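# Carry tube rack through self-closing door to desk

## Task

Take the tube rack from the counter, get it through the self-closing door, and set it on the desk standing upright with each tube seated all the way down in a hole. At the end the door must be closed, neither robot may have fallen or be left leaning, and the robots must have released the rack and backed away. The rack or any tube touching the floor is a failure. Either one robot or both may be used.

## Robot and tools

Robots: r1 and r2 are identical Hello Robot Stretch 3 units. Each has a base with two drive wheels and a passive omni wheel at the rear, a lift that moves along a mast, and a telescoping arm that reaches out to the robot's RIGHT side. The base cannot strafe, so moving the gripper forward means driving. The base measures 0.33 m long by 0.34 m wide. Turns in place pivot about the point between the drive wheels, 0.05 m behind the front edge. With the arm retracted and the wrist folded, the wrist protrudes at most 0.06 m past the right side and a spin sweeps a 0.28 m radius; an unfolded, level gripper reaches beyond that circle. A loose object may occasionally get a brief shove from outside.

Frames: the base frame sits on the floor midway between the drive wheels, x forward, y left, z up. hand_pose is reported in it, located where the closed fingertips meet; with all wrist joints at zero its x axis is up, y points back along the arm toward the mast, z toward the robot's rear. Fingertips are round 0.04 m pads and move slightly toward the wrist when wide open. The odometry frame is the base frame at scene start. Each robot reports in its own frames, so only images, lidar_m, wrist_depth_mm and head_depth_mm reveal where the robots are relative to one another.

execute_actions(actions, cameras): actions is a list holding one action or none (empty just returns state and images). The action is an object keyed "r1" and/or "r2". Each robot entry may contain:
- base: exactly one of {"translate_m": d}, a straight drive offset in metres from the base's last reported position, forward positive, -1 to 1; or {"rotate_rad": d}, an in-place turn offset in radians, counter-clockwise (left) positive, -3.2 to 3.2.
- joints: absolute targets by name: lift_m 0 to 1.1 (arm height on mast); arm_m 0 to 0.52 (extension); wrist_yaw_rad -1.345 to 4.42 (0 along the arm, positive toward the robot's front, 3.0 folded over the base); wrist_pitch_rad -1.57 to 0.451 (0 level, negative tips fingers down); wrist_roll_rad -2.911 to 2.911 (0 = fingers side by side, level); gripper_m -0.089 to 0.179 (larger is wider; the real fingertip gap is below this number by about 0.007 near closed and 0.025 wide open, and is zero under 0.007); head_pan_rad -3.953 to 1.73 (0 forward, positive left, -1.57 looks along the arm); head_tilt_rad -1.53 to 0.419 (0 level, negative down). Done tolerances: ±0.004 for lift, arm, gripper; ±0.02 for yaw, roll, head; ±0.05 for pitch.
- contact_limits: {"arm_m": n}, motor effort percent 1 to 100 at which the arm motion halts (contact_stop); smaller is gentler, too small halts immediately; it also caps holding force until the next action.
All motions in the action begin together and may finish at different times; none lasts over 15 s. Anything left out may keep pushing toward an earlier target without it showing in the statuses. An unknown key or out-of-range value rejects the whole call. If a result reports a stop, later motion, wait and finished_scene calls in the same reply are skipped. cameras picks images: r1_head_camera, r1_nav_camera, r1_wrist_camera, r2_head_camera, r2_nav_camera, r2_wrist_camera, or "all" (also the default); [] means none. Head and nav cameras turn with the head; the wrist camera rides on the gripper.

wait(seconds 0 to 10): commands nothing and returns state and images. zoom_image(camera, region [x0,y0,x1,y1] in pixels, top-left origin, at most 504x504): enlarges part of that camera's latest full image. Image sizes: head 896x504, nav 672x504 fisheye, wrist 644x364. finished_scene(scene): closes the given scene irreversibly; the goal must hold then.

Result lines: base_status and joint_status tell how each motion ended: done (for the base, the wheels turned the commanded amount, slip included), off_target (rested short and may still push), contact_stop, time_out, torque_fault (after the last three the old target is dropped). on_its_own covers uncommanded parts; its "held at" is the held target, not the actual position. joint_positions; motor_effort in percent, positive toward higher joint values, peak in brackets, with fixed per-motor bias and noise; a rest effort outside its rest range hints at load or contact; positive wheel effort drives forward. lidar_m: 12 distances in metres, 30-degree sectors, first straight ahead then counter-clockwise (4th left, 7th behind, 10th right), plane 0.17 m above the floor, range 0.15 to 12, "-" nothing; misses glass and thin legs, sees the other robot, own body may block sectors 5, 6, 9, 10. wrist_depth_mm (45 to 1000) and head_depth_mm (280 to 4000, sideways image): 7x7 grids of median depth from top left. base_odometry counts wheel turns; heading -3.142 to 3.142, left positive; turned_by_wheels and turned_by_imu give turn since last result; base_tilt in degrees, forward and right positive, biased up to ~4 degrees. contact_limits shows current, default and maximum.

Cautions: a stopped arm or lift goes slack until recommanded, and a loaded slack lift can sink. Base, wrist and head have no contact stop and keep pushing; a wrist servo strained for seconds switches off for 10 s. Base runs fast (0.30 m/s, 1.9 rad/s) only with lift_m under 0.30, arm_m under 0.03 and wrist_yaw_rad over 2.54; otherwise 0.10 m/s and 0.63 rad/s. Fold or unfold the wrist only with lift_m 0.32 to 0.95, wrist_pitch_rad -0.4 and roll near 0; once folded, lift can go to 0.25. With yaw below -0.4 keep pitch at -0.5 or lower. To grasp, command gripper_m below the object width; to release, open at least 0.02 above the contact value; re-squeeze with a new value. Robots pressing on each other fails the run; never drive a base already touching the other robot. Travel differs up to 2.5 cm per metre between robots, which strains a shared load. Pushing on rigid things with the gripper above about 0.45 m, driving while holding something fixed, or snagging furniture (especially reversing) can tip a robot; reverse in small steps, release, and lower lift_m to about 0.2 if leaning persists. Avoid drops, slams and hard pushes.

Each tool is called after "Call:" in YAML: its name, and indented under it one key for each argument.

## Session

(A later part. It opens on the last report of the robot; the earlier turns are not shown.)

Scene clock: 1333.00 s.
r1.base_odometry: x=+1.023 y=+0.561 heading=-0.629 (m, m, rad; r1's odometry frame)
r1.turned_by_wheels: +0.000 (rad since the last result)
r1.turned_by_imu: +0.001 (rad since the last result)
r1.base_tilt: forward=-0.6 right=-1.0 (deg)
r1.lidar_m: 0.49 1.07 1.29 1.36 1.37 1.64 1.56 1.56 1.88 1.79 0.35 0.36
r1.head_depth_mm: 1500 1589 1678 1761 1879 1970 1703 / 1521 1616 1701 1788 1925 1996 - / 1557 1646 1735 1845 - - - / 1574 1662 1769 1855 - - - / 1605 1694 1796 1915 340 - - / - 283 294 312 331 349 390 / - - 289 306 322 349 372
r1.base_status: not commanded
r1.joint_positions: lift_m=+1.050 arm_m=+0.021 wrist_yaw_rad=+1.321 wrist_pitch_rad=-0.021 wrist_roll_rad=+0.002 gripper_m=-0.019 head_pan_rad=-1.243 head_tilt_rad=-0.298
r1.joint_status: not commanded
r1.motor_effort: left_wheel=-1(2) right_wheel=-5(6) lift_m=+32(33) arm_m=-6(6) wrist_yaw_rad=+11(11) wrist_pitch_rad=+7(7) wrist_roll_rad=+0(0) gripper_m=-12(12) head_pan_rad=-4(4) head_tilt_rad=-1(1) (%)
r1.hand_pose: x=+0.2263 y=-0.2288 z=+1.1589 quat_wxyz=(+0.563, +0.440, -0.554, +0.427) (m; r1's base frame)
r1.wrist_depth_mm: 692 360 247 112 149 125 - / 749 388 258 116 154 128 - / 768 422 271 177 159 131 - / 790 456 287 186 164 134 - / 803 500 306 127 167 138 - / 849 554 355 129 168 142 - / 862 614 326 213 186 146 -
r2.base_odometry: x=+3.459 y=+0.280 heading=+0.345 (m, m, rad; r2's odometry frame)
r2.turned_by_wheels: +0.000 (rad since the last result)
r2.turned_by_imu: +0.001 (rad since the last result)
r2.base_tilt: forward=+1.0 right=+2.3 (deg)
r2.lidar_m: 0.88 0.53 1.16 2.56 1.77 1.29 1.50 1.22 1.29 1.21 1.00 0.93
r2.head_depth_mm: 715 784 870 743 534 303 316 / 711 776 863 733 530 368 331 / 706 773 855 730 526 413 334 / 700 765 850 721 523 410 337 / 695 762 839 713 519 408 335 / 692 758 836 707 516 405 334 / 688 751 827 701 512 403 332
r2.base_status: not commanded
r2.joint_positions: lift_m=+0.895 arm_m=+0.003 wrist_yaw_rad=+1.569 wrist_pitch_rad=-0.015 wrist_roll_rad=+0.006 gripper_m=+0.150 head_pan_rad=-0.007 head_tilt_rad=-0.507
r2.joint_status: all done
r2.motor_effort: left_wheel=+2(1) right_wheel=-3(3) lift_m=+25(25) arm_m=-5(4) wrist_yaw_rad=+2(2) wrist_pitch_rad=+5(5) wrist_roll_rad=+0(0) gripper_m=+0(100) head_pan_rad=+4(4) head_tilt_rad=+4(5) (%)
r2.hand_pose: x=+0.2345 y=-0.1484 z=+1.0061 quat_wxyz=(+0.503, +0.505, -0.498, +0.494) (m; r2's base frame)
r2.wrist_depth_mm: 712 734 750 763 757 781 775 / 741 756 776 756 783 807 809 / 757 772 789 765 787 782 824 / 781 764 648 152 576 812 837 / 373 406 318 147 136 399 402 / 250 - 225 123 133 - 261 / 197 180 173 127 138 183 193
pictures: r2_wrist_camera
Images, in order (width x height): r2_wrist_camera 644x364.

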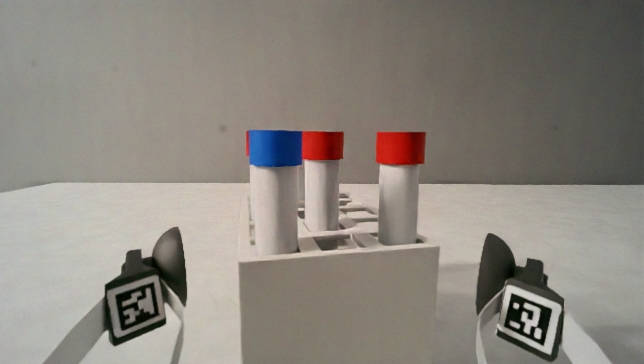

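Call:
execute_actions:
  actions:
    - {"r1": {"base": {"translate_m": 0.04}, "joints": {"arm_m": 0.093, "wrist_yaw_rad": 1.33}}, "r2": {"base": {"translate_m": -0.35}}}
  cameras: ["r2_wrist_camera", "r2_nav_camera", "r1_wrist_camera"]

Scene clock: 1362.63 s.
r1.base_odometry: x=+1.055 y=+0.538 heading=-0.629 (m, m, rad; r1's odometry frame)
r1.turned_by_wheels: +0.000 (rad since the last result)
r1.turned_by_imu: +0.003 (rad since the last result)
r1.base_tilt: forward=-0.5 right=-1.1 (deg)
r1.lidar_m: 0.54 1.01 1.24 1.37 1.37 1.66 1.60 1.61 1.93 1.78 0.41 0.42
r1.head_depth_mm: 1501 1577 1674 1756 1895 - 1539 / 1516 1593 1689 1768 1905 - 1489 / 1550 1640 1714 1800 - - 1491 / 1564 1656 1755 1857 1961 1815 1529 / 329 347 368 390 410 448 481 / 319 336 354 375 391 421 447 / 310 326 338 357 393 413 445
r1.base_status: done
r1.joint_positions: lift_m=+1.050 arm_m=+0.093 wrist_yaw_rad=+1.322 wrist_pitch_rad=-0.021 wrist_roll_rad=+0.002 gripper_m=-0.019 head_pan_rad=-1.243 head_tilt_rad=-0.298
r1.joint_status: all done
r1.motor_effort: left_wheel=+1(12) right_wheel=-8(25) lift_m=+33(33) arm_m=+2(5) wrist_yaw_rad=+10(57) wrist_pitch_rad=+7(7) wrist_roll_rad=+0(0) gripper_m=-11(16) head_pan_rad=-3(4) head_tilt_rad=-1(1) (%)
r1.hand_pose: x=+0.2264 y=-0.3008 z=+1.1589 quat_wxyz=(+0.563, +0.440, -0.554, +0.428) (m; r1's base frame)
r1.wrist_depth_mm: 450 308 228 112 150 128 - / 517 328 239 116 154 131 - / 573 348 250 120 159 135 - / 642 371 261 184 164 138 - / 735 401 279 126 169 145 - / 779 433 314 128 170 149 - / 809 474 301 173 187 155 -
r2.base_odometry: x=+3.130 y=+0.162 heading=+0.345 (m, m, rad; r2's odometry frame)
r2.turned_by_wheels: +0.000 (rad since the last result)
r2.turned_by_imu: +0.000 (rad since the last result)
r2.base_tilt: forward=+1.0 right=+2.3 (deg)
r2.lidar_m: 1.23 0.83 1.62 2.53 1.23 0.97 1.23 0.92 1.06 1.24 1.21 1.23
r2.head_depth_mm: 1020 1123 1187 705 580 1563 1277 / 1012 1109 1179 585 576 1547 1302 / 1003 1104 1167 680 571 1539 1248 / 997 1095 1157 719 567 1534 1260 / 992 1088 1145 715 564 1520 1261 / 985 1077 1124 706 559 1514 1250 / 980 1068 1114 701 555 1116 1206
r2.base_status: done
r2.joint_positions: lift_m=+0.895 arm_m=+0.003 wrist_yaw_rad=+1.569 wrist_pitch_rad=-0.015 wrist_roll_rad=+0.006 gripper_m=+0.150 head_pan_rad=-0.007 head_tilt_rad=-0.507
r2.joint_status: not commanded
r2.motor_effort: left_wheel=+2(4) right_wheel=-3(8) lift_m=+25(25) arm_m=-4(4) wrist_yaw_rad=+0(1) wrist_pitch_rad=+5(5) wrist_roll_rad=+0(0) gripper_m=+0(1) head_pan_rad=+4(4) head_tilt_rad=+4(5) (%)
r2.hand_pose: x=+0.2345 y=-0.1484 z=+1.0060 quat_wxyz=(+0.503, +0.505, -0.498, +0.494) (m; r2's base frame)
r2.wrist_depth_mm: - - - - - - - / - - - - - - - / - - - - - - - / - 767 796 503 838 837 851 / 380 404 382 389 441 442 446 / - - - - - - 863 / - - - - - - 811
pictures: r1_wrist_camera, r2_nav_camera (sideways: a quarter turn counterclockwise sets it upright), r2_wrist_camera
Images, in order (width x height): r1_wrist_camera 644x364, r2_nav_camera 672x504, r2_wrist_camera 644x364.

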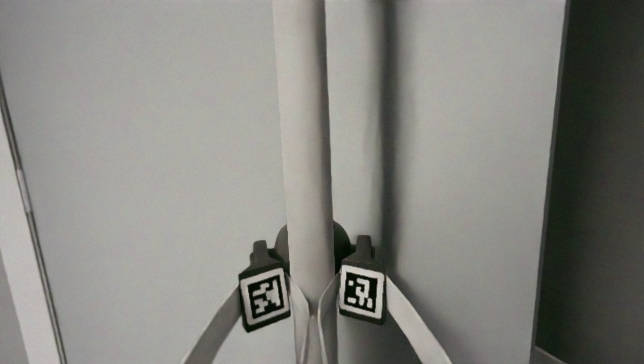

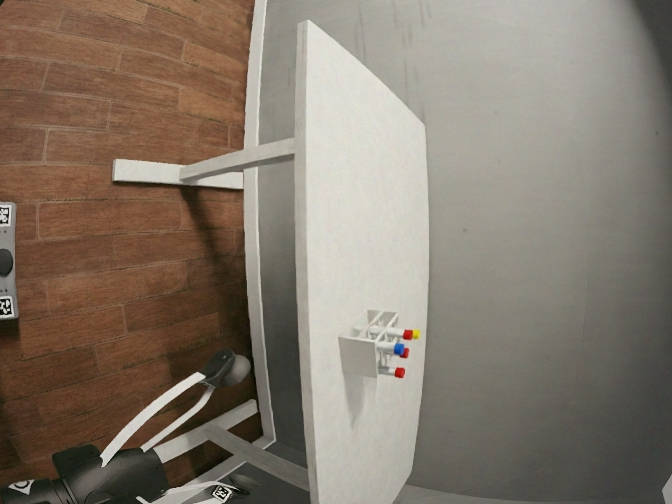

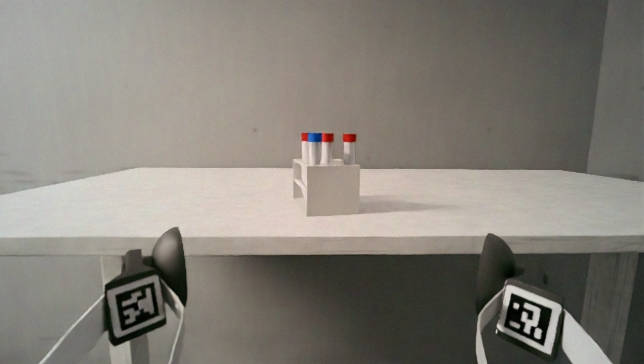

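Call:
execute_actions:
  actions:
    - {"r1": {"base": {"translate_m": 0.031}, "joints": {"arm_m": 0.142}}, "r2": {"joints": {"wrist_yaw_rad": 3.0, "wrist_pitch_rad": -0.4, "gripper_m": 0.0}}}
  cameras: ["r1_wrist_camera"]

Scene clock: 1384.27 s.
r1.base_odometry: x=+1.081 y=+0.520 heading=-0.628 (m, m, rad; r1's odometry frame)
r1.turned_by_wheels: +0.000 (rad since the last result)
r1.turned_by_imu: +0.001 (rad since the last result)
r1.base_tilt: forward=-0.6 right=-1.1 (deg)
r1.lidar_m: 0.56 0.98 1.21 1.38 1.38 1.66 1.64 1.64 1.97 1.77 0.45 0.45
r1.head_depth_mm: 1483 1571 1659 1753 1863 1870 1545 / 1503 1604 1688 1759 - 1822 1535 / 1543 1630 1722 1803 - 1888 1531 / 1559 1663 1752 1854 2038 1968 1523 / 364 384 407 432 466 494 532 / 352 370 379 383 385 460 503 / 342 360 380 401 427 455 487
r1.base_status: done
r1.joint_positions: lift_m=+1.050 arm_m=+0.142 wrist_yaw_rad=+1.327 wrist_pitch_rad=-0.020 wrist_roll_rad=+0.002 gripper_m=-0.019 head_pan_rad=-1.243 head_tilt_rad=-0.298
r1.joint_status: all done
r1.motor_effort: left_wheel=+2(9) right_wheel=-6(16) lift_m=+33(33) arm_m=+4(5) wrist_yaw_rad=+3(32) wrist_pitch_rad=+7(7) wrist_roll_rad=+0(0) gripper_m=-11(13) head_pan_rad=-4(3) head_tilt_rad=-1(1) (%)
r1.hand_pose: x=+0.2268 y=-0.3483 z=+1.1591 quat_wxyz=(+0.561, +0.442, -0.553, +0.429) (m; r1's base frame)
r1.wrist_depth_mm: 388 280 219 113 150 130 - / 421 299 229 116 155 134 - / 453 316 240 120 160 140 - / 501 336 250 126 165 144 - / 569 362 268 125 171 149 - / 638 386 296 129 171 156 - / 723 416 285 140 187 160 -
r2.base_odometry: x=+3.130 y=+0.162 heading=+0.345 (m, m, rad; r2's odometry frame)
r2.turned_by_wheels: +0.000 (rad since the last result)
r2.turned_by_imu: +0.001 (rad since the last result)
r2.base_tilt: forward=+1.1 right=+2.2 (deg)
r2.lidar_m: 1.22 0.83 1.62 2.54 1.23 0.97 1.21 0.92 1.06 1.23 1.21 1.23
r2.head_depth_mm: 1020 1120 1190 705 579 1552 1276 / 1012 1111 1181 584 576 1553 1264 / 1008 1102 1165 681 571 1534 1262 / 998 1097 1152 723 567 1535 1259 / 992 1089 1147 714 563 1526 1254 / 985 1079 1126 706 560 1518 1247 / 976 1068 1110 702 555 1110 1199
r2.base_status: not commanded
r2.joint_positions: lift_m=+0.895 arm_m=+0.003 wrist_yaw_rad=+2.998 wrist_pitch_rad=-0.413 wrist_roll_rad=+0.006 gripper_m=+0.000 head_pan_rad=-0.007 head_tilt_rad=-0.507
r2.joint_status: all done
r2.motor_effort: left_wheel=+2(2) right_wheel=-3(3) lift_m=+25(25) arm_m=-4(4) wrist_yaw_rad=+3(3) wrist_pitch_rad=+4(4) wrist_roll_rad=+0(0) gripper_m=-4(98) head_pan_rad=+5(4) head_tilt_rad=+4(5) (%)
r2.hand_pose: x=+0.0109 y=+0.0748 z=+0.9092 quat_wxyz=(+0.195, +0.703, +0.094, +0.678) (m; r2's base frame)
r2.wrist_depth_mm: - - - - - - - / - - - - - - 481 / - - - - - - - / - - - - - - - / - - - - - - - / - - - - - - - / - - - - - - 829
pictures: r1_wrist_camera
Images, in order (width x height): r1_wrist_camera 644x364.

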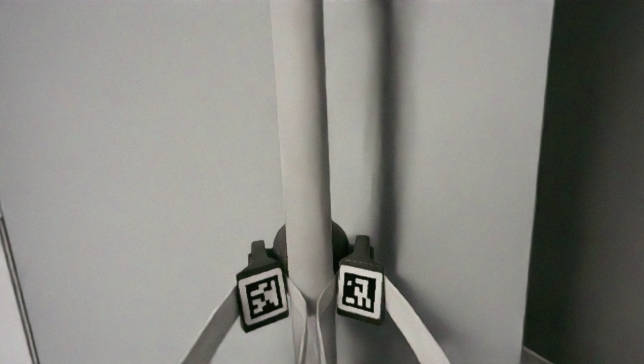

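Call:
execute_actions:
  actions:
    - {"r1": {"base": {"translate_m": 0.035}, "joints": {"arm_m": 0.189}}}
  cameras: []

Scene clock: 1389.23 s.
r1.base_odometry: x=+1.109 y=+0.499 heading=-0.628 (m, m, rad; r1's odometry frame)
r1.turned_by_wheels: +0.000 (rad since the last result)
r1.turned_by_imu: +0.001 (rad since the last result)
r1.base_tilt: forward=-0.6 right=-1.0 (deg)
r1.lidar_m: 0.57 0.95 1.16 1.39 1.39 1.67 1.67 1.67 1.97 1.77 0.48 0.48
r1.head_depth_mm: 1482 1563 1658 1744 - 1940 1530 / 1503 1591 1679 - - 1925 1533 / 1539 1625 1717 1814 1984 1970 1532 / 1526 1604 1707 1824 1998 1879 1477 / 399 420 442 465 500 536 582 / 384 404 428 449 482 514 552 / 370 389 411 434 460 490 523
r1.base_status: done
r1.joint_positions: lift_m=+1.050 arm_m=+0.189 wrist_yaw_rad=+1.327 wrist_pitch_rad=-0.020 wrist_roll_rad=+0.002 gripper_m=-0.019 head_pan_rad=-1.243 head_tilt_rad=-0.298
r1.joint_status: all done
r1.motor_effort: left_wheel=+4(8) right_wheel=-11(13) lift_m=+33(33) arm_m=+3(6) wrist_yaw_rad=+4(22) wrist_pitch_rad=+7(7) wrist_roll_rad=+0(0) gripper_m=-11(13) head_pan_rad=-5(4) head_tilt_rad=-1(2) (%)
r1.hand_pose: x=+0.2268 y=-0.3955 z=+1.1592 quat_wxyz=(+0.561, +0.441, -0.553, +0.429) (m; r1's base frame)
r1.wrist_depth_mm: 332 261 210 115 152 136 - / 352 273 218 116 156 140 - / 380 288 229 120 161 146 - / 406 305 239 125 166 150 - / 449 324 253 126 172 155 - / 481 347 277 128 173 163 - / 552 372 272 141 187 168 -
r2.base_odometry: x=+3.130 y=+0.162 heading=+0.345 (m, m, rad; r2's odometry frame)
r2.turned_by_wheels: +0.000 (rad since the last result)
r2.turned_by_imu: +0.001 (rad since the last result)
r2.base_tilt: forward=+1.0 right=+2.3 (deg)
r2.lidar_m: 1.22 0.83 1.62 2.54 1.24 0.97 1.19 0.92 1.06 1.23 1.21 1.23
r2.head_depth_mm: 1023 1117 1182 704 580 1563 1272 / 1012 1111 1178 585 576 1552 1273 / 1006 1102 1169 681 571 1539 1267 / 996 1093 1160 719 568 1529 1259 / 991 1087 1145 713 564 1530 1255 / 983 1078 1126 707 560 1522 1246 / 977 1073 1110 701 554 1114 1208
r2.base_status: not commanded
r2.joint_positions: lift_m=+0.895 arm_m=+0.003 wrist_yaw_rad=+2.998 wrist_pitch_rad=-0.413 wrist_roll_rad=+0.006 gripper_m=+0.000 head_pan_rad=-0.007 head_tilt_rad=-0.507
r2.joint_status: not commanded
r2.motor_effort: left_wheel=+2(2) right_wheel=-3(3) lift_m=+25(25) arm_m=-4(4) wrist_yaw_rad=+2(2) wrist_pitch_rad=+4(4) wrist_roll_rad=+0(0) gripper_m=-3(4) head_pan_rad=+4(4) head_tilt_rad=+4(4) (%)
r2.hand_pose: x=+0.0109 y=+0.0748 z=+0.9092 quat_wxyz=(+0.195, +0.703, +0.095, +0.678) (m; r2's base frame)
r2.wrist_depth_mm: - - - - - - - / - - - - - - 484 / - - - - - - - / - - - - - - - / - - - - - - - / - - - - - - - / - - - - - - 860
pictures: none
No camera images: the call's "cameras" was empty. Leave "cameras" out to get every camera's image.

Call:
execute_actions:
  actions:
    - {"r1": {"base": {"translate_m": 0.045}, "joints": {"arm_m": 0.24}}}
  cameras: []

Scene clock: 1398.37 s.
r1.base_odometry: x=+1.145 y=+0.473 heading=-0.628 (m, m, rad; r1's odometry frame)
r1.turned_by_wheels: +0.000 (rad since the last result)
r1.turned_by_imu: +0.001 (rad since the last result)
r1.base_tilt: forward=-0.6 right=-1.0 (deg)
r1.lidar_m: 0.58 0.91 1.11 1.39 1.40 1.68 1.71 1.72 1.97 1.76 0.51 0.51
r1.head_depth_mm: 1473 1556 1641 1723 1896 1922 1543 / 1500 1583 1666 - 1945 1967 1530 / 1525 1612 1706 1797 1944 1962 1533 / 460 487 516 542 1914 1810 1439 / 435 456 468 502 544 581 635 / 414 438 462 489 520 553 594 / 398 418 440 464 493 524 559
r1.base_status: done
r1.joint_positions: lift_m=+1.050 arm_m=+0.240 wrist_yaw_rad=+1.324 wrist_pitch_rad=-0.019 wrist_roll_rad=+0.002 gripper_m=-0.019 head_pan_rad=-1.243 head_tilt_rad=-0.298
r1.joint_status: all done
r1.motor_effort: left_wheel=+5(8) right_wheel=-11(14) lift_m=+33(33) arm_m=+3(7) wrist_yaw_rad=+7(18) wrist_pitch_rad=+6(7) wrist_roll_rad=+0(0) gripper_m=-11(12) head_pan_rad=-4(4) head_tilt_rad=-1(1) (%)
r1.hand_pose: x=+0.2266 y=-0.4472 z=+1.1594 quat_wxyz=(+0.562, +0.441, -0.554, +0.429) (m; r1's base frame)
r1.wrist_depth_mm: 290 240 201 115 154 142 - / 305 251 210 116 159 146 - / 323 262 219 119 164 152 - / 346 277 228 125 168 156 - / 368 292 239 125 174 161 - / 396 307 260 128 176 - - / 429 329 257 141 189 - -
r2.base_odometry: x=+3.130 y=+0.162 heading=+0.345 (m, m, rad; r2's odometry frame)
r2.turned_by_wheels: +0.000 (rad since the last result)
r2.turned_by_imu: +0.001 (rad since the last result)
r2.base_tilt: forward=+1.0 right=+2.3 (deg)
r2.lidar_m: 1.23 0.83 1.62 2.53 1.23 0.97 1.17 0.92 1.06 1.24 1.21 1.23
r2.head_depth_mm: 1020 1122 1183 704 580 1563 1277 / 1018 1112 1175 583 576 1548 1267 / 1009 1103 1164 681 572 1552 1265 / 1001 1091 1155 720 568 1535 1255 / 993 1087 1139 713 563 1526 1255 / 984 1079 1126 706 560 1516 1250 / 980 1068 1107 700 554 1117 1204
r2.base_status: not commanded
r2.joint_positions: lift_m=+0.895 arm_m=+0.003 wrist_yaw_rad=+2.998 wrist_pitch_rad=-0.413 wrist_roll_rad=+0.006 gripper_m=+0.000 head_pan_rad=-0.007 head_tilt_rad=-0.507
r2.joint_status: not commanded
r2.motor_effort: left_wheel=+2(2) right_wheel=-3(3) lift_m=+24(25) arm_m=-4(4) wrist_yaw_rad=+3(1) wrist_pitch_rad=+4(4) wrist_roll_rad=+0(1) gripper_m=-4(3) head_pan_rad=+4(4) head_tilt_rad=+5(5) (%)
r2.hand_pose: x=+0.0109 y=+0.0748 z=+0.9092 quat_wxyz=(+0.195, +0.703, +0.095, +0.678) (m; r2's base frame)
r2.wrist_depth_mm: - - - - - - - / - - - - - - 481 / - - - - - - - / - - - - - - - / - - - - - - - / - - - - - - - / - - - - - - 843
pictures: none
No camera images: the call's "cameras" was empty. Leave "cameras" out to get every camera's image.

Call:
execute_actions:
  actions:
    - {"r1": {"base": {"translate_m": 0.07}, "joints": {"arm_m": 0.312}}}
  cameras: []

Scene clock: 1404.23 s.
r1.base_odometry: x=+1.202 y=+0.431 heading=-0.627 (m, m, rad; r1's odometry frame)
r1.turned_by_wheels: +0.000 (rad since the last result)
r1.turned_by_imu: +0.001 (rad since the last result)
r1.base_tilt: forward=-0.6 right=-1.0 (deg)
r1.lidar_m: 0.57 0.84 1.03 1.41 1.41 1.70 1.78 1.79 1.95 1.75 0.53 0.53
r1.head_depth_mm: 1467 1536 1633 1694 1863 1911 1539 / 1496 1575 1650 - 1891 1951 1543 / 1515 1599 1696 1786 1915 1965 1527 / 509 535 568 600 653 713 772 / 478 505 535 565 605 646 698 / 452 476 502 531 563 601 642 / 428 450 473 499 528 560 596
r1.base_status: done
r1.joint_positions: lift_m=+1.050 arm_m=+0.312 wrist_yaw_rad=+1.334 wrist_pitch_rad=-0.019 wrist_roll_rad=+0.002 gripper_m=-0.019 head_pan_rad=-1.243 head_tilt_rad=-0.298
r1.joint_status: all done
r1.motor_effort: left_wheel=+7(8) right_wheel=-11(15) lift_m=+33(33) arm_m=+4(5) wrist_yaw_rad=-5(9) wrist_pitch_rad=+6(7) wrist_roll_rad=+0(0) gripper_m=-11(11) head_pan_rad=-4(4) head_tilt_rad=-2(1) (%)
r1.hand_pose: x=+0.2272 y=-0.5166 z=+1.1595 quat_wxyz=(+0.559, +0.443, -0.552, +0.432) (m; r1's base frame)
r1.wrist_depth_mm: 246 218 193 165 156 149 - / 262 229 200 119 161 - - / 276 239 208 120 166 - - / 290 250 217 124 171 - - / 305 263 227 126 176 - - / 325 275 243 128 180 - - / 347 290 245 202 192 - -
r2.base_odometry: x=+3.130 y=+0.162 heading=+0.345 (m, m, rad; r2's odometry frame)
r2.turned_by_wheels: +0.000 (rad since the last result)
r2.turned_by_imu: +0.001 (rad since the last result)
r2.base_tilt: forward=+1.1 right=+2.2 (deg)
r2.lidar_m: 1.23 0.83 1.62 2.53 1.23 0.97 1.14 0.92 1.06 1.23 1.21 1.23
r2.head_depth_mm: 1017 1119 1188 706 579 1560 1270 / 1012 1111 1179 584 576 1550 1269 / 1005 1104 1164 681 572 1545 1266 / 1001 1094 1152 722 567 1541 1257 / 994 1085 1141 713 563 1528 1254 / 989 1075 1127 707 559 1518 1245 / 977 1069 1109 699 555 1112 1202
r2.base_status: not commanded
r2.joint_positions: lift_m=+0.895 arm_m=+0.003 wrist_yaw_rad=+2.998 wrist_pitch_rad=-0.413 wrist_roll_rad=+0.006 gripper_m=+0.000 head_pan_rad=-0.007 head_tilt_rad=-0.507
r2.joint_status: not commanded
r2.motor_effort: left_wheel=+3(2) right_wheel=-3(3) lift_m=+25(25) arm_m=-4(4) wrist_yaw_rad=+1(2) wrist_pitch_rad=+4(4) wrist_roll_rad=+0(0) gripper_m=-2(2) head_pan_rad=+4(4) head_tilt_rad=+4(5) (%)
r2.hand_pose: x=+0.0109 y=+0.0748 z=+0.9092 quat_wxyz=(+0.195, +0.703, +0.095, +0.678) (m; r2's base frame)
r2.wrist_depth_mm: - - - - - - - / - - - - - - 475 / - - - - - - - / - - - - - - - / - - - - - - - / - - - - - - - / - - - - - - 817
pictures: none
No camera images: the call's "cameras" was empty. Leave "cameras" out to get every camera's image.

Call:
execute_actions:
  actions:
    - {"r1": {"base": {"translate_m": 0.065}, "joints": {"arm_m": 0.36}}}
  cameras: []

Scene clock: 1412.47 s.
r1.base_odometry: x=+1.255 y=+0.393 heading=-0.627 (m, m, rad; r1's odometry frame)
r1.turned_by_wheels: +0.000 (rad since the last result)
r1.turned_by_imu: +0.001 (rad since the last result)
r1.base_tilt: forward=-0.7 right=-1.0 (deg)
r1.lidar_m: 0.55 0.77 0.95 1.42 1.42 1.72 1.84 1.85 1.94 1.73 0.54 0.53
r1.head_depth_mm: 1459 1529 1607 1682 1825 1884 1532 / 1491 1563 1632 1730 1873 1937 1534 / 1503 1585 1674 1801 1902 1957 1533 / 543 570 596 645 680 755 828 / 505 534 565 600 637 683 736 / 473 497 523 553 587 625 668 / 443 465 489 514 543 575 611
r1.base_status: done
r1.joint_positions: lift_m=+1.050 arm_m=+0.360 wrist_yaw_rad=+1.328 wrist_pitch_rad=-0.018 wrist_roll_rad=+0.002 gripper_m=-0.019 head_pan_rad=-1.243 head_tilt_rad=-0.298
r1.joint_status: all done
r1.motor_effort: left_wheel=+2(12) right_wheel=-3(16) lift_m=+33(33) arm_m=+2(6) wrist_yaw_rad=+3(14) wrist_pitch_rad=+6(6) wrist_roll_rad=+0(0) gripper_m=-11(12) head_pan_rad=-4(4) head_tilt_rad=-2(1) (%)
r1.hand_pose: x=+0.2269 y=-0.5663 z=+1.1597 quat_wxyz=(+0.561, +0.441, -0.553, +0.430) (m; r1's base frame)
r1.wrist_depth_mm: 222 203 187 116 160 - 951 / 230 212 193 117 165 - 969 / 242 219 200 119 169 - 983 / 251 228 209 124 174 - - / 265 240 216 125 181 - - / 279 251 231 128 185 - - / 294 264 234 142 195 - -
r2.base_odometry: x=+3.130 y=+0.162 heading=+0.345 (m, m, rad; r2's odometry frame)
r2.turned_by_wheels: +0.000 (rad since the last result)
r2.turned_by_imu: +0.001 (rad since the last result)
r2.base_tilt: forward=+1.0 right=+2.2 (deg)
r2.lidar_m: 1.23 0.83 1.62 2.53 1.24 0.97 1.11 0.92 1.06 1.23 1.21 1.23
r2.head_depth_mm: 1021 1119 1183 703 580 1566 1280 / 1011 1110 1174 585 577 1541 1269 / 1002 1104 1162 681 571 1543 1266 / 996 1095 1155 722 567 1529 1264 / 993 1086 1138 714 564 1520 1257 / 985 1077 1128 706 559 1515 1246 / 979 1073 1109 702 555 1112 1201
r2.base_status: not commanded
r2.joint_positions: lift_m=+0.895 arm_m=+0.003 wrist_yaw_rad=+2.998 wrist_pitch_rad=-0.413 wrist_roll_rad=+0.006 gripper_m=+0.000 head_pan_rad=-0.007 head_tilt_rad=-0.507
r2.joint_status: not commanded
r2.motor_effort: left_wheel=+2(2) right_wheel=-3(3) lift_m=+25(25) arm_m=-4(4) wrist_yaw_rad=+4(2) wrist_pitch_rad=+4(4) wrist_roll_rad=+0(0) gripper_m=-3(3) head_pan_rad=+4(4) head_tilt_rad=+4(5) (%)
r2.hand_pose: x=+0.0109 y=+0.0748 z=+0.9092 quat_wxyz=(+0.195, +0.703, +0.095, +0.678) (m; r2's base frame)
r2.wrist_depth_mm: - - - - - - - / - - - - - - 485 / - - - - - - - / - - - - - - - / - - - - - - - / - - - - - - - / - - - - - - 850
pictures: none
No camera images: the call's "cameras" was empty. Leave "cameras" out to get every camera's image.

Call:
execute_actions:
  actions:
    - {"r1": {"base": {"translate_m": 0.075}, "joints": {"arm_m": 0.408}}}
  cameras: []

Scene clock: 1417.27 s.
r1.base_odometry: x=+1.315 y=+0.349 heading=-0.627 (m, m, rad; r1's odometry frame)
r1.turned_by_wheels: +0.000 (rad since the last result)
r1.turned_by_imu: +0.001 (rad since the last result)
r1.base_tilt: forward=-0.7 right=-0.9 (deg)
r1.lidar_m: 0.53 0.70 0.86 1.43 1.44 1.73 1.92 1.92 1.92 1.72 0.54 0.51
r1.head_depth_mm: 1445 1527 1608 1680 1820 1903 1543 / 1464 1543 1631 1767 1857 1930 1537 / 1493 1579 1669 1780 1883 1964 1530 / 575 603 618 677 719 801 869 / 527 556 589 625 665 712 766 / 486 511 538 568 602 638 683 / 451 474 496 522 550 581 616
r1.base_status: done
r1.joint_positions: lift_m=+1.050 arm_m=+0.408 wrist_yaw_rad=+1.325 wrist_pitch_rad=-0.018 wrist_roll_rad=+0.002 gripper_m=-0.019 head_pan_rad=-1.243 head_tilt_rad=-0.298
r1.joint_status: all done
r1.motor_effort: left_wheel=+2(14) right_wheel=-5(15) lift_m=+33(33) arm_m=+3(4) wrist_yaw_rad=+7(15) wrist_pitch_rad=+6(6) wrist_roll_rad=+0(0) gripper_m=-11(12) head_pan_rad=-4(4) head_tilt_rad=-2(2) (%)
r1.hand_pose: x=+0.2267 y=-0.6151 z=+1.1598 quat_wxyz=(+0.561, +0.440, -0.554, +0.429) (m; r1's base frame)
r1.wrist_depth_mm: 201 191 181 114 164 - 892 / 209 197 187 116 168 - 900 / 216 205 194 120 173 - 937 / 225 213 201 126 178 - 941 / 235 221 209 126 185 - 955 / 245 232 219 128 190 - 974 / 255 240 225 139 199 - -
r2.base_odometry: x=+3.130 y=+0.162 heading=+0.345 (m, m, rad; r2's odometry frame)
r2.turned_by_wheels: +0.000 (rad since the last result)
r2.turned_by_imu: +0.001 (rad since the last result)
r2.base_tilt: forward=+1.0 right=+2.3 (deg)
r2.lidar_m: 1.23 0.83 1.62 2.54 1.24 0.97 1.09 0.92 1.06 1.23 1.21 1.23
r2.head_depth_mm: 1021 1118 1186 705 580 1549 1273 / 1012 1112 1171 584 576 1556 1265 / 1007 1100 1170 681 572 1543 1264 / 998 1092 1153 722 567 1531 1260 / 988 1084 1142 713 563 1528 1255 / 982 1079 1124 707 558 1513 1249 / 981 1068 1113 701 554 1112 1204
r2.base_status: not commanded
r2.joint_positions: lift_m=+0.895 arm_m=+0.003 wrist_yaw_rad=+2.998 wrist_pitch_rad=-0.413 wrist_roll_rad=+0.006 gripper_m=+0.000 head_pan_rad=-0.007 head_tilt_rad=-0.507
r2.joint_status: not commanded
r2.motor_effort: left_wheel=+2(2) right_wheel=-2(3) lift_m=+25(25) arm_m=-4(4) wrist_yaw_rad=+2(3) wrist_pitch_rad=+4(4) wrist_roll_rad=+0(1) gripper_m=-2(2) head_pan_rad=+4(4) head_tilt_rad=+4(5) (%)
r2.hand_pose: x=+0.0109 y=+0.0748 z=+0.9092 quat_wxyz=(+0.195, +0.703, +0.095, +0.678) (m; r2's base frame)
r2.wrist_depth_mm: - - - - - - - / - - - - - - 473 / - - - - - - - / - - - - - - - / - - - - - - - / - - - - - - - / - - - - - - 843
pictures: none
No camera images: the call's "cameras" was empty. Leave "cameras" out to get every camera's image.

Call:
execute_actions:
  actions:
    - {"r1": {"base": {"translate_m": 0.07}, "joints": {"arm_m": 0.449}}}
  cameras: []

Scene clock: 1422.03 s.
r1.base_odometry: x=+1.372 y=+0.308 heading=-0.627 (m, m, rad; r1's odometry frame)
r1.turned_by_wheels: +0.000 (rad since the last result)
r1.turned_by_imu: +0.001 (rad since the last result)
r1.base_tilt: forward=-0.7 right=-1.1 (deg)
r1.lidar_m: 0.49 0.62 0.78 1.45 1.45 1.75 1.99 1.99 1.90 1.71 0.53 0.49
r1.head_depth_mm: 1434 1509 1589 1716 1801 1895 1532 / 1455 1540 1610 1749 1831 1899 1535 / 1473 1559 1647 1763 1871 1943 1534 / 597 629 659 702 749 838 911 / 539 570 603 639 680 727 780 / 492 517 544 572 607 643 685 / 451 472 495 520 547 577 610
r1.base_status: done
r1.joint_positions: lift_m=+1.050 arm_m=+0.449 wrist_yaw_rad=+1.333 wrist_pitch_rad=-0.017 wrist_roll_rad=+0.002 gripper_m=-0.019 head_pan_rad=-1.243 head_tilt_rad=-0.298
r1.joint_status: all done
r1.motor_effort: left_wheel=+5(18) right_wheel=-7(20) lift_m=+33(32) arm_m=+3(7) wrist_yaw_rad=-4(21) wrist_pitch_rad=+5(6) wrist_roll_rad=+0(0) gripper_m=-11(12) head_pan_rad=-4(4) head_tilt_rad=-1(1) (%)
r1.hand_pose: x=+0.2272 y=-0.6540 z=+1.1599 quat_wxyz=(+0.559, +0.442, -0.552, +0.432) (m; r1's base frame)
r1.wrist_depth_mm: 187 183 177 169 167 955 846 / 194 189 184 118 172 997 886 / 201 195 188 120 177 - 878 / 210 203 195 124 182 - 885 / 217 210 202 126 190 - 926 / 224 218 211 128 196 - 946 / 235 226 218 206 206 - 938
r2.base_odometry: x=+3.130 y=+0.162 heading=+0.345 (m, m, rad; r2's odometry frame)
r2.turned_by_wheels: +0.000 (rad since the last result)
r2.turned_by_imu: +0.001 (rad since the last result)
r2.base_tilt: forward=+1.0 right=+2.2 (deg)
r2.lidar_m: 1.23 0.83 1.62 2.53 1.24 0.97 1.07 0.92 1.06 1.23 1.21 1.23
r2.head_depth_mm: 1021 1122 1188 704 581 1553 1277 / 1013 1112 1179 584 576 1550 1269 / 1007 1104 1166 680 571 1540 1265 / 1002 1094 1156 721 567 1530 1257 / 992 1084 1143 714 564 1525 1256 / 985 1075 1122 707 560 1519 1249 / 977 1071 1113 701 557 1112 1205
r2.base_status: not commanded
r2.joint_positions: lift_m=+0.895 arm_m=+0.003 wrist_yaw_rad=+2.998 wrist_pitch_rad=-0.413 wrist_roll_rad=+0.006 gripper_m=+0.000 head_pan_rad=-0.007 head_tilt_rad=-0.507
r2.joint_status: not commanded
r2.motor_effort: left_wheel=+2(2) right_wheel=-3(3) lift_m=+25(25) arm_m=-4(4) wrist_yaw_rad=+3(2) wrist_pitch_rad=+4(4) wrist_roll_rad=+0(0) gripper_m=-4(3) head_pan_rad=+4(4) head_tilt_rad=+4(5) (%)
r2.hand_pose: x=+0.0109 y=+0.0748 z=+0.9092 quat_wxyz=(+0.195, +0.703, +0.095, +0.678) (m; r2's base frame)
r2.wrist_depth_mm: - - - - - - - / - - - - - - 479 / - - - - - - - / - - - - - - - / - - - - - - - / - - - - - - - / - - - - - - 839
pictures: none
No camera images: the call's "cameras" was empty. Leave "cameras" out to get every camera's image.

Next step: Δx −0.47 → arm 0.477.

Call:
execute_actions:
  actions:
    - {"r1": {"base": {"translate_m": 0.075}, "joints": {"arm_m": 0.477}}}
  cameras: []

Scene clock: 1427.30 s.
r1.base_odometry: x=+1.433 y=+0.264 heading=-0.626 (m, m, rad; r1's odometry frame)
r1.turned_by_wheels: +0.000 (rad since the last result)
r1.turned_by_imu: +0.001 (rad since the last result)
r1.base_tilt: forward=-0.7 right=-1.1 (deg)
r1.lidar_m: 0.45 0.54 0.69 1.30 1.47 1.77 2.06 2.07 1.89 1.69 0.51 0.45
r1.head_depth_mm: 1421 1503 1570 1705 1775 1865 1535 / 1441 1521 1603 1730 1814 1892 1528 / 1449 1545 1627 1746 1861 1930 1530 / 611 643 692 725 770 860 937 / 543 573 604 641 683 729 784 / 487 511 538 566 597 633 675 / 442 462 484 507 532 559 590
r1.base_status: done
r1.joint_positions: lift_m=+1.050 arm_m=+0.477 wrist_yaw_rad=+1.322 wrist_pitch_rad=-0.017 wrist_roll_rad=+0.002 gripper_m=-0.019 head_pan_rad=-1.243 head_tilt_rad=-0.298
r1.joint_status: all done
r1.motor_effort: left_wheel=+2(18) right_wheel=-5(14) lift_m=+33(33) arm_m=+2(7) wrist_yaw_rad=+9(32) wrist_pitch_rad=+6(6) wrist_roll_rad=+0(0) gripper_m=-11(12) head_pan_rad=-4(4) head_tilt_rad=-2(1) (%)
r1.hand_pose: x=+0.2266 y=-0.6847 z=+1.1601 quat_wxyz=(+0.562, +0.439, -0.555, +0.429) (m; r1's base frame)
r1.wrist_depth_mm: 175 174 173 114 172 892 819 / 180 179 178 116 177 935 825 / 185 185 184 119 183 976 844 / 192 191 190 186 189 972 870 / 198 197 196 125 195 - 880 / 205 206 203 128 203 - 905 / 213 212 212 139 211 - 923
r2.base_odometry: x=+3.130 y=+0.162 heading=+0.345 (m, m, rad; r2's odometry frame)
r2.turned_by_wheels: +0.000 (rad since the last result)
r2.turned_by_imu: +0.001 (rad since the last result)
r2.base_tilt: forward=+1.0 right=+2.3 (deg)
r2.lidar_m: 1.23 0.83 1.62 2.53 1.23 0.97 1.05 0.92 1.06 1.24 1.21 1.23
r2.head_depth_mm: 1022 1117 1187 705 582 1561 1272 / 1013 1113 1175 585 576 1553 1269 / 1003 1098 1169 681 572 1542 1268 / 1001 1092 1157 722 567 1530 1263 / 994 1088 1143 713 563 1523 1256 / 987 1078 1129 708 558 1514 1247 / 980 1069 1112 701 555 1111 1201
r2.base_status: not commanded
r2.joint_positions: lift_m=+0.895 arm_m=+0.003 wrist_yaw_rad=+2.998 wrist_pitch_rad=-0.413 wrist_roll_rad=+0.006 gripper_m=+0.000 head_pan_rad=-0.007 head_tilt_rad=-0.507
r2.joint_status: not commanded
r2.motor_effort: left_wheel=+2(2) right_wheel=-3(3) lift_m=+25(25) arm_m=-4(4) wrist_yaw_rad=+2(2) wrist_pitch_rad=+4(4) wrist_roll_rad=+0(0) gripper_m=-3(3) head_pan_rad=+4(4) head_tilt_rad=+4(5) (%)
r2.hand_pose: x=+0.0109 y=+0.0748 z=+0.9092 quat_wxyz=(+0.195, +0.703, +0.095, +0.678) (m; r2's base frame)
r2.wrist_depth_mm: - - - - - - - / - - - - - - 476 / - - - - - - - / - - - - - - - / - - - - - - - / - - - - - - - / - - - - - - 844
pictures: none
No camera images: the call's "cameras" was empty. Leave "cameras" out to get every camera's image.

Call:
execute_actions:
  actions:
    - {"r1": {"base": {"translate_m": 0.075}, "joints": {"arm_m": 0.501}}}
  cameras: []

Scene clock: 1437.77 s.
r1.base_odometry: x=+1.494 y=+0.220 heading=-0.626 (m, m, rad; r1's odometry frame)
r1.turned_by_wheels: +0.000 (rad since the last result)
r1.turned_by_imu: +0.001 (rad since the last result)
r1.base_tilt: forward=-0.6 right=-1.0 (deg)
r1.lidar_m: 0.41 0.46 0.60 1.13 1.48 1.78 2.13 2.14 1.87 1.68 0.48 0.41
r1.head_depth_mm: 1414 1486 1546 1688 1777 1844 1533 / 1425 1510 1598 1713 1797 1897 1532 / 1436 1524 1595 1725 1829 1905 1529 / 620 656 701 748 795 879 956 / 538 567 599 635 676 722 774 / 476 498 523 550 580 615 651 / 425 443 463 484 507 533 562
r1.base_status: done
r1.joint_positions: lift_m=+1.050 arm_m=+0.501 wrist_yaw_rad=+1.320 wrist_pitch_rad=-0.016 wrist_roll_rad=+0.002 gripper_m=-0.019 head_pan_rad=-1.243 head_tilt_rad=-0.298
r1.joint_status: all done
r1.motor_effort: left_wheel=+1(13) right_wheel=-3(13) lift_m=+33(32) arm_m=+2(7) wrist_yaw_rad=+12(24) wrist_pitch_rad=+5(6) wrist_roll_rad=+0(0) gripper_m=-11(12) head_pan_rad=-3(4) head_tilt_rad=-1(1) (%)
r1.hand_pose: x=+0.2264 y=-0.7093 z=+1.1601 quat_wxyz=(+0.562, +0.439, -0.555, +0.429) (m; r1's base frame)
r1.wrist_depth_mm: 165 167 170 113 177 792 782 / 170 172 174 116 183 814 814 / 174 177 180 119 188 861 811 / 179 182 186 187 194 896 840 / 184 189 191 125 201 913 836 / 190 194 196 128 209 978 870 / 197 201 206 141 217 - 887
r2.base_odometry: x=+3.130 y=+0.162 heading=+0.345 (m, m, rad; r2's odometry frame)
r2.turned_by_wheels: +0.000 (rad since the last result)
r2.turned_by_imu: +0.001 (rad since the last result)
r2.base_tilt: forward=+1.0 right=+2.3 (deg)
r2.lidar_m: 1.23 0.83 1.62 2.54 1.23 0.97 1.03 0.92 1.06 1.24 1.21 1.23
r2.head_depth_mm: 1020 1119 1187 705 580 1560 1277 / 1014 1113 1174 584 576 1542 1270 / 1011 1105 1164 681 570 1540 1264 / 999 1094 1157 719 568 1530 1257 / 991 1087 1146 714 563 1529 1253 / 983 1077 1128 707 560 1522 1243 / 979 1069 1112 701 555 1110 1201
r2.base_status: not commanded
r2.joint_positions: lift_m=+0.895 arm_m=+0.003 wrist_yaw_rad=+2.998 wrist_pitch_rad=-0.413 wrist_roll_rad=+0.006 gripper_m=+0.000 head_pan_rad=-0.007 head_tilt_rad=-0.507
r2.joint_status: not commanded
r2.motor_effort: left_wheel=+2(2) right_wheel=-3(3) lift_m=+25(25) arm_m=-4(4) wrist_yaw_rad=+1(1) wrist_pitch_rad=+4(4) wrist_roll_rad=+0(0) gripper_m=-3(3) head_pan_rad=+4(4) head_tilt_rad=+4(4) (%)
r2.hand_pose: x=+0.0109 y=+0.0748 z=+0.9092 quat_wxyz=(+0.195, +0.703, +0.095, +0.678) (m; r2's base frame)
r2.wrist_depth_mm: - - - - - - - / - - - - - - 483 / - - - - - - - / - - - - - - - / - - - - - - - / - - - - - - - / - - - - - - 848
pictures: none
No camera images: the call's "cameras" was empty. Leave "cameras" out to get every camera's image.

Call:
execute_actions:
  actions:
    - {"r1": {"base": {"translate_m": 0.075}, "joints": {"arm_m": 0.52, "wrist_yaw_rad": 1.32}}}
  cameras: []

Scene clock: 1451.73 s.
r1.base_odometry: x=+1.554 y=+0.176 heading=-0.626 (m, m, rad; r1's odometry frame)
r1.turned_by_wheels: +0.000 (rad since the last result)
r1.turned_by_imu: +0.001 (rad since the last result)
r1.base_tilt: forward=-0.7 right=-1.1 (deg)
r1.lidar_m: 0.36 0.39 0.51 0.96 1.50 1.81 2.21 2.22 1.85 1.66 0.45 0.36
r1.head_depth_mm: 1396 1479 1549 1676 1748 1842 1541 / 1418 1490 1585 1696 1789 1875 1531 / 1438 1509 1594 1699 1811 1895 1534 / 623 663 705 753 803 889 974 / 527 555 587 623 661 705 756 / 455 477 500 526 554 585 618 / 402 418 436 456 477 498 523
r1.base_status: done
r1.joint_positions: lift_m=+1.050 arm_m=+0.520 wrist_yaw_rad=+1.319 wrist_pitch_rad=-0.016 wrist_roll_rad=+0.002 gripper_m=-0.019 head_pan_rad=-1.243 head_tilt_rad=-0.298
r1.joint_status: all done
r1.motor_effort: left_wheel=+4(13) right_wheel=-7(14) lift_m=+33(32) arm_m=+3(5) wrist_yaw_rad=+1(28) wrist_pitch_rad=+5(6) wrist_roll_rad=+0(0) gripper_m=-11(13) head_pan_rad=-4(4) head_tilt_rad=-3(2) (%)
r1.hand_pose: x=+0.2264 y=-0.7285 z=+1.1601 quat_wxyz=(+0.562, +0.438, -0.555, +0.428) (m; r1's base frame)
r1.wrist_depth_mm: 157 162 168 115 183 692 766 / 161 166 173 116 189 714 773 / 165 171 177 120 194 754 795 / 170 175 182 125 201 802 806 / 174 180 188 125 209 808 813 / 179 186 193 128 707 837 838 / 185 192 204 140 223 896 842
r2.base_odometry: x=+3.130 y=+0.162 heading=+0.345 (m, m, rad; r2's odometry frame)
r2.turned_by_wheels: +0.000 (rad since the last result)
r2.turned_by_imu: +0.001 (rad since the last result)
r2.base_tilt: forward=+1.0 right=+2.3 (deg)
r2.lidar_m: 1.22 0.83 1.62 2.53 1.23 0.97 1.01 0.92 1.06 1.23 1.21 1.23
r2.head_depth_mm: 1018 1117 1182 705 579 1559 1277 / 1013 1114 1178 586 575 1546 1275 / 1006 1103 1163 681 572 1544 1260 / 1001 1098 1154 719 567 1530 1255 / 993 1085 1140 714 563 1529 1253 / 984 1082 1124 707 559 1516 1245 / 976 1070 1110 702 555 1111 1200
r2.base_status: not commanded
r2.joint_positions: lift_m=+0.895 arm_m=+0.003 wrist_yaw_rad=+2.998 wrist_pitch_rad=-0.413 wrist_roll_rad=+0.006 gripper_m=+0.000 head_pan_rad=-0.007 head_tilt_rad=-0.507
r2.joint_status: not commanded
r2.motor_effort: left_wheel=+2(2) right_wheel=-3(3) lift_m=+25(25) arm_m=-4(4) wrist_yaw_rad=+2(2) wrist_pitch_rad=+4(4) wrist_roll_rad=+0(0) gripper_m=-3(3) head_pan_rad=+4(5) head_tilt_rad=+5(4) (%)
r2.hand_pose: x=+0.0109 y=+0.0748 z=+0.9092 quat_wxyz=(+0.195, +0.703, +0.095, +0.678) (m; r2's base frame)
r2.wrist_depth_mm: - - - - - - - / - - - - - - 479 / - - - - - - - / - - - - - - - / - - - - - - - / - - - - - - - / - - - - - - 839
pictures: none
No camera images: the call's "cameras" was empty. Leave "cameras" out to get every camera's image.

Call:
execute_actions:
  actions:
    - {"r1": {"base": {"translate_m": 0.08}, "joints": {"wrist_yaw_rad": 1.28}}}
  cameras: []

Scene clock: 1459.10 s.
r1.base_odometry: x=+1.619 y=+0.129 heading=-0.626 (m, m, rad; r1's odometry frame)
r1.turned_by_wheels: +0.000 (rad since the last result)
r1.turned_by_imu: +0.001 (rad since the last result)
r1.base_tilt: forward=-0.6 right=-1.0 (deg)
r1.lidar_m: 0.30 0.31 0.41 0.79 1.61 1.82 2.29 2.29 1.84 1.64 0.40 0.30
r1.head_depth_mm: 1391 1453 1533 1653 1729 1833 1541 / 1402 1484 1574 1677 1775 1844 1538 / 1433 1501 1569 1687 1811 1875 1530 / 613 654 696 748 798 886 974 / 500 527 556 588 626 668 715 / 421 441 463 484 509 536 566 / 365 380 396 411 429 447 467
r1.base_status: done
r1.joint_positions: lift_m=+1.050 arm_m=+0.520 wrist_yaw_rad=+1.270 wrist_pitch_rad=-0.016 wrist_roll_rad=+0.002 gripper_m=-0.019 head_pan_rad=-1.243 head_tilt_rad=-0.298
r1.joint_status: all done
r1.motor_effort: left_wheel=+4(12) right_wheel=-8(8) lift_m=+32(33) arm_m=+2(3) wrist_yaw_rad=+12(29) wrist_pitch_rad=+5(6) wrist_roll_rad=+0(0) gripper_m=-12(12) head_pan_rad=-4(4) head_tilt_rad=-2(2) (%)
r1.hand_pose: x=+0.2229 y=-0.7407 z=+1.1602 quat_wxyz=(+0.573, +0.424, -0.566, +0.414) (m; r1's base frame)
r1.wrist_depth_mm: 146 153 164 112 515 626 715 / 149 157 169 116 531 647 740 / 153 161 173 120 549 686 765 / 157 166 178 186 566 701 764 / 160 170 183 125 576 745 788 / 165 174 185 128 627 765 807 / 169 179 197 172 616 810 825
r2.base_odometry: x=+3.130 y=+0.162 heading=+0.345 (m, m, rad; r2's odometry frame)
r2.turned_by_wheels: +0.000 (rad since the last result)
r2.turned_by_imu: +0.001 (rad since the last result)
r2.base_tilt: forward=+1.0 right=+2.3 (deg)
r2.lidar_m: 1.23 0.83 1.62 2.53 1.23 0.97 0.99 0.92 1.06 1.24 1.21 1.22
r2.head_depth_mm: 1023 1115 1187 705 579 1557 1278 / 1011 1110 1176 585 576 1552 1274 / 1006 1098 1167 681 572 1538 1261 / 995 1096 1153 719 567 1538 1263 / 991 1088 1138 714 563 1523 1255 / 986 1078 1120 708 559 1513 1248 / 980 1071 1109 701 555 1112 1203
r2.base_status: not commanded
r2.joint_positions: lift_m=+0.895 arm_m=+0.003 wrist_yaw_rad=+2.998 wrist_pitch_rad=-0.413 wrist_roll_rad=+0.006 gripper_m=+0.000 head_pan_rad=-0.007 head_tilt_rad=-0.507
r2.joint_status: not commanded
r2.motor_effort: left_wheel=+2(2) right_wheel=-3(3) lift_m=+25(25) arm_m=-4(5) wrist_yaw_rad=+2(3) wrist_pitch_rad=+4(4) wrist_roll_rad=+0(0) gripper_m=-4(3) head_pan_rad=+4(5) head_tilt_rad=+4(4) (%)
r2.hand_pose: x=+0.0109 y=+0.0748 z=+0.9092 quat_wxyz=(+0.195, +0.703, +0.095, +0.678) (m; r2's base frame)
r2.wrist_depth_mm: - - - - - - - / - - - - - - 478 / - - - - - - - / - - - - - - - / - - - - - - - / - - - - - - - / - - - - - - 851
pictures: none
No camera images: the call's "cameras" was empty. Leave "cameras" out to get every camera's image.

Call:
execute_actions:
  actions:
    - {"r1": {"base": {"translate_m": 0.085}, "joints": {"wrist_yaw_rad": 1.255}}}
  cameras: []

Scene clock: 1468.77 s.
r1.base_odometry: x=+1.688 y=+0.080 heading=-0.625 (m, m, rad; r1's odometry frame)
r1.turned_by_wheels: +0.000 (rad since the last result)
r1.turned_by_imu: +0.001 (rad since the last result)
r1.base_tilt: forward=-0.6 right=-1.0 (deg)
r1.lidar_m: 0.23 0.24 0.30 0.59 1.69 1.84 2.37 2.38 1.82 1.63 0.34 0.24
r1.head_depth_mm: 1369 1448 1516 1647 1716 1828 1535 / 1387 1462 1546 1658 1750 1828 1534 / 1413 1481 1551 1671 1784 1878 1522 / 597 638 682 737 794 879 972 / 461 486 513 543 577 613 657 / 376 392 410 428 450 472 496 / 317 329 341 354 368 382 398
r1.base_status: done
r1.joint_positions: lift_m=+1.050 arm_m=+0.520 wrist_yaw_rad=+1.243 wrist_pitch_rad=-0.016 wrist_roll_rad=+0.002 gripper_m=-0.019 head_pan_rad=-1.243 head_tilt_rad=-0.298
r1.joint_status: all done
r1.on_its_own: wrist_yaw_rad is at rest, and its effort (+14) is outside its rest range (-12 to +12)
r1.motor_effort: left_wheel=+6(9) right_wheel=-9(10) lift_m=+33(33) arm_m=+1(2) wrist_yaw_rad=+14(15) wrist_pitch_rad=+5(6) wrist_roll_rad=+0(0) gripper_m=-11(12) head_pan_rad=-4(4) head_tilt_rad=-1(1) (%)
r1.hand_pose: x=+0.2208 y=-0.7471 z=+1.1602 quat_wxyz=(+0.578, +0.417, -0.572, +0.407) (m; r1's base frame)
r1.wrist_depth_mm: 137 148 161 112 421 527 663 / 141 151 166 116 435 545 695 / 144 154 170 120 448 565 703 / 147 157 175 187 464 588 725 / 150 161 178 125 475 620 739 / 154 165 179 128 515 646 781 / 157 170 193 205 498 677 801
r2.base_odometry: x=+3.130 y=+0.162 heading=+0.345 (m, m, rad; r2's odometry frame)
r2.turned_by_wheels: +0.000 (rad since the last result)
r2.turned_by_imu: +0.001 (rad since the last result)
r2.base_tilt: forward=+1.0 right=+2.3 (deg)
r2.lidar_m: 1.23 0.83 1.62 2.53 1.23 0.97 0.96 0.92 1.06 1.24 1.21 1.23
r2.head_depth_mm: 1018 1119 1188 704 581 1559 1278 / 1014 1110 1177 585 576 1547 1277 / 1005 1107 1162 681 573 1548 1260 / 999 1096 1157 721 568 1533 1255 / 993 1085 1146 715 563 1520 1255 / 984 1077 1123 708 559 1519 1249 / 979 1073 1109 701 555 1109 1199
r2.base_status: not commanded
r2.joint_positions: lift_m=+0.895 arm_m=+0.003 wrist_yaw_rad=+2.998 wrist_pitch_rad=-0.413 wrist_roll_rad=+0.006 gripper_m=+0.000 head_pan_rad=-0.007 head_tilt_rad=-0.507
r2.joint_status: not commanded
r2.motor_effort: left_wheel=+2(2) right_wheel=-3(3) lift_m=+25(25) arm_m=-4(4) wrist_yaw_rad=+2(4) wrist_pitch_rad=+4(4) wrist_roll_rad=+0(0) gripper_m=-3(3) head_pan_rad=+4(4) head_tilt_rad=+4(4) (%)
r2.hand_pose: x=+0.0109 y=+0.0748 z=+0.9092 quat_wxyz=(+0.195, +0.703, +0.095, +0.678) (m; r2's base frame)
r2.wrist_depth_mm: - - - - - - - / - - - - - - 475 / - - - - - - - / - - - - - - - / - - - - - - - / - - - - - - - / - - - - - - 865
pictures: none
No camera images: the call's "cameras" was empty. Leave "cameras" out to get every camera's image.

Call:
execute_actions:
  actions:
    - {"r1": {"base": {"translate_m": 0.075}, "joints": {"wrist_yaw_rad": 1.25}}}
  cameras: []

Scene clock: 1476.67 s.
r1.base_odometry: x=+1.749 y=+0.036 heading=-0.625 (m, m, rad; r1's odometry frame)
r1.turned_by_wheels: +0.000 (rad since the last result)
r1.turned_by_imu: +0.001 (rad since the last result)
r1.base_tilt: forward=-0.6 right=-1.0 (deg)
r1.lidar_m: 0.17 0.17 0.22 0.42 1.71 1.85 2.44 2.45 1.80 1.62 0.27 0.18
r1.head_depth_mm: 1358 1429 1503 1629 1702 1804 1533 / 1380 1455 1536 1643 1730 1820 1537 / 1404 1473 1540 1660 1764 1863 1534 / 583 626 670 727 791 880 981 / 417 439 462 489 519 551 587 / 325 338 352 367 384 401 419 / - 291 296 302 307 315 326
r1.base_status: done
r1.joint_positions: lift_m=+1.050 arm_m=+0.520 wrist_yaw_rad=+1.243 wrist_pitch_rad=-0.016 wrist_roll_rad=+0.002 gripper_m=-0.019 head_pan_rad=-1.243 head_tilt_rad=-0.298
r1.joint_status: all done
r1.motor_effort: left_wheel=+5(10) right_wheel=-8(16) lift_m=+33(33) arm_m=+1(2) wrist_yaw_rad=+8(13) wrist_pitch_rad=+5(5) wrist_roll_rad=+0(0) gripper_m=-11(12) head_pan_rad=-4(4) head_tilt_rad=-1(2) (%)
r1.hand_pose: x=+0.2208 y=-0.7473 z=+1.1602 quat_wxyz=(+0.578, +0.417, -0.572, +0.407) (m; r1's base frame)
r1.wrist_depth_mm: 133 145 161 114 321 401 533 / 136 147 166 116 333 417 564 / 138 151 170 120 343 435 591 / 141 154 174 126 356 454 632 / 144 157 177 126 364 475 663 / 147 160 178 128 391 493 708 / 150 165 192 139 392 523 728
r2.base_odometry: x=+3.130 y=+0.162 heading=+0.345 (m, m, rad; r2's odometry frame)
r2.turned_by_wheels: +0.000 (rad since the last result)
r2.turned_by_imu: +0.001 (rad since the last result)
r2.base_tilt: forward=+1.0 right=+2.4 (deg)
r2.lidar_m: 1.23 0.83 1.62 2.54 1.23 0.95 0.92 0.92 1.06 1.24 1.21 1.23
r2.head_depth_mm: 1018 1118 1188 705 580 1556 1275 / 1011 1110 1174 584 576 1548 1274 / 1004 1102 1167 680 571 1541 1265 / 1000 1095 1156 722 567 1535 1253 / 989 1086 1145 714 564 1527 1254 / 986 1080 1128 707 559 1519 1249 / 979 1069 1111 701 555 1110 1203
r2.base_status: not commanded
r2.joint_positions: lift_m=+0.895 arm_m=+0.003 wrist_yaw_rad=+2.998 wrist_pitch_rad=-0.413 wrist_roll_rad=+0.006 gripper_m=+0.000 head_pan_rad=-0.007 head_tilt_rad=-0.507
r2.joint_status: not commanded
r2.motor_effort: left_wheel=+2(2) right_wheel=-3(3) lift_m=+25(25) arm_m=-4(5) wrist_yaw_rad=+2(1) wrist_pitch_rad=+4(4) wrist_roll_rad=+0(0) gripper_m=-3(2) head_pan_rad=+4(4) head_tilt_rad=+4(4) (%)
r2.hand_pose: x=+0.0109 y=+0.0748 z=+0.9092 quat_wxyz=(+0.195, +0.703, +0.095, +0.678) (m; r2's base frame)
r2.wrist_depth_mm: - - - - - - - / - - - - - - 480 / - - - - - - - / - - - - - - - / - - - - - - - / - - - - - - - / - - - - - - 860
pictures: none
No camera images: the call's "cameras" was empty. Leave "cameras" out to get every camera's image.

Call:
execute_actions:
  actions:
    - {"r1": {"base": {"translate_m": 0.068}, "joints": {"wrist_yaw_rad": 1.29}}}
  cameras: ["r1_wrist_camera", "r1_nav_camera"]

Scene clock: 1484.07 s.
r1.base_odometry: x=+1.804 y=-0.004 heading=-0.624 (m, m, rad; r1's odometry frame)
r1.turned_by_wheels: +0.001 (rad since the last result)
r1.turned_by_imu: +0.001 (rad since the last result)
r1.base_tilt: forward=-0.6 right=-1.0 (deg)
r1.lidar_m: - - 0.15 0.24 1.73 1.88 2.51 2.52 1.79 1.61 0.21 0.15
r1.head_depth_mm: 1349 1416 1492 1613 1686 1782 1533 / 1364 1436 1519 1635 1722 1826 1527 / 1364 1429 1513 1615 1750 1846 1532 / 576 623 674 738 790 917 1038 / 363 382 403 425 449 476 507 / 295 301 304 313 319 322 335 / - - - - - - -
r1.base_status: done
r1.joint_positions: lift_m=+1.050 arm_m=+0.520 wrist_yaw_rad=+1.277 wrist_pitch_rad=-0.016 wrist_roll_rad=+0.002 gripper_m=-0.019 head_pan_rad=-1.243 head_tilt_rad=-0.298
r1.joint_status: all done
r1.on_its_own: wrist_yaw_rad is at rest, and its effort (+15) is outside its rest range (-12 to +12)
r1.motor_effort: left_wheel=+11(13) right_wheel=-14(18) lift_m=+33(33) arm_m=+1(1) wrist_yaw_rad=+15(37) wrist_pitch_rad=+5(5) wrist_roll_rad=+0(0) gripper_m=-11(12) head_pan_rad=-4(4) head_tilt_rad=-1(1) (%)
r1.hand_pose: x=+0.2235 y=-0.7391 z=+1.1603 quat_wxyz=(+0.571, +0.426, -0.565, +0.416) (m; r1's base frame)
r1.wrist_depth_mm: 131 142 161 113 206 270 347 / 133 145 165 116 213 280 364 / 135 148 169 119 220 295 385 / 138 151 172 189 228 306 403 / 141 155 176 126 236 320 430 / 144 157 175 129 250 334 453 / 147 162 191 139 253 345 486
r2.base_odometry: x=+3.130 y=+0.162 heading=+0.345 (m, m, rad; r2's odometry frame)
r2.turned_by_wheels: +0.000 (rad since the last result)
r2.turned_by_imu: +0.001 (rad since the last result)
r2.base_tilt: forward=+1.0 right=+2.3 (deg)
r2.lidar_m: 1.23 0.83 1.62 2.53 1.23 0.94 0.88 0.90 1.06 1.23 1.21 1.23
r2.head_depth_mm: 1020 1119 1188 705 580 1551 1277 / 1010 1111 1182 584 575 1554 1274 / 1001 1102 1162 682 572 1537 1266 / 997 1093 1159 719 568 1533 1258 / 992 1087 1139 714 563 1524 1256 / 984 1075 1124 707 558 1513 1253 / 977 1071 1107 701 555 1108 1197
r2.base_status: not commanded
r2.joint_positions: lift_m=+0.895 arm_m=+0.003 wrist_yaw_rad=+2.998 wrist_pitch_rad=-0.413 wrist_roll_rad=+0.006 gripper_m=+0.000 head_pan_rad=-0.007 head_tilt_rad=-0.507
r2.joint_status: not commanded
r2.motor_effort: left_wheel=+2(2) right_wheel=-3(3) lift_m=+25(25) arm_m=-4(4) wrist_yaw_rad=+2(3) wrist_pitch_rad=+4(4) wrist_roll_rad=+1(0) gripper_m=-3(3) head_pan_rad=+4(4) head_tilt_rad=+5(5) (%)
r2.hand_pose: x=+0.0109 y=+0.0748 z=+0.9092 quat_wxyz=(+0.195, +0.703, +0.095, +0.678) (m; r2's base frame)
r2.wrist_depth_mm: - - - - - - - / - - - - - - 481 / - - - - - - - / - - - - - - - / - - - - - - - / - - - - - - - / - - - - - - 847
pictures: r1_nav_camera (sideways: a quarter turn counterclockwise sets it upright), r1_wrist_camera
Images, in order (width x height): r1_nav_camera 672x504, r1_wrist_camera 644x364.

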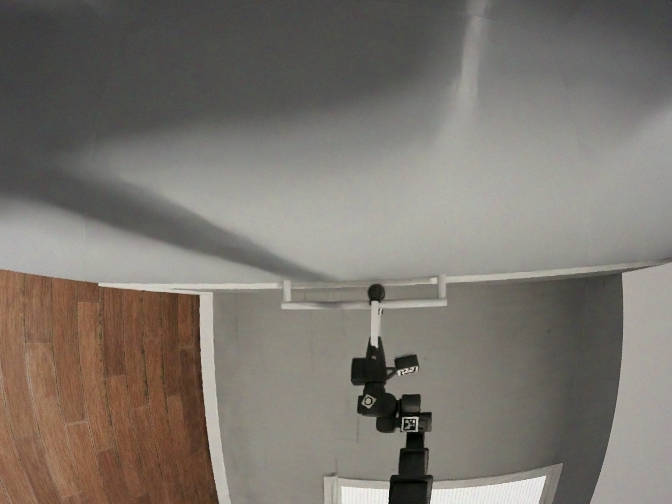

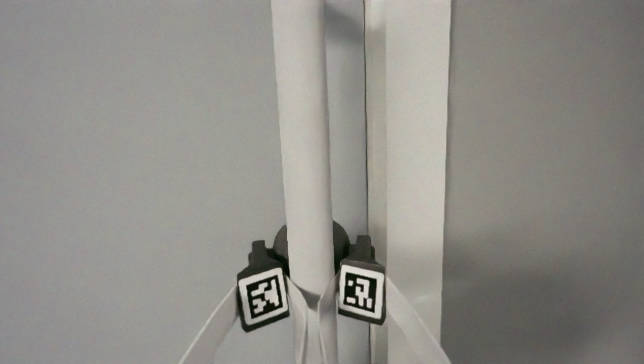

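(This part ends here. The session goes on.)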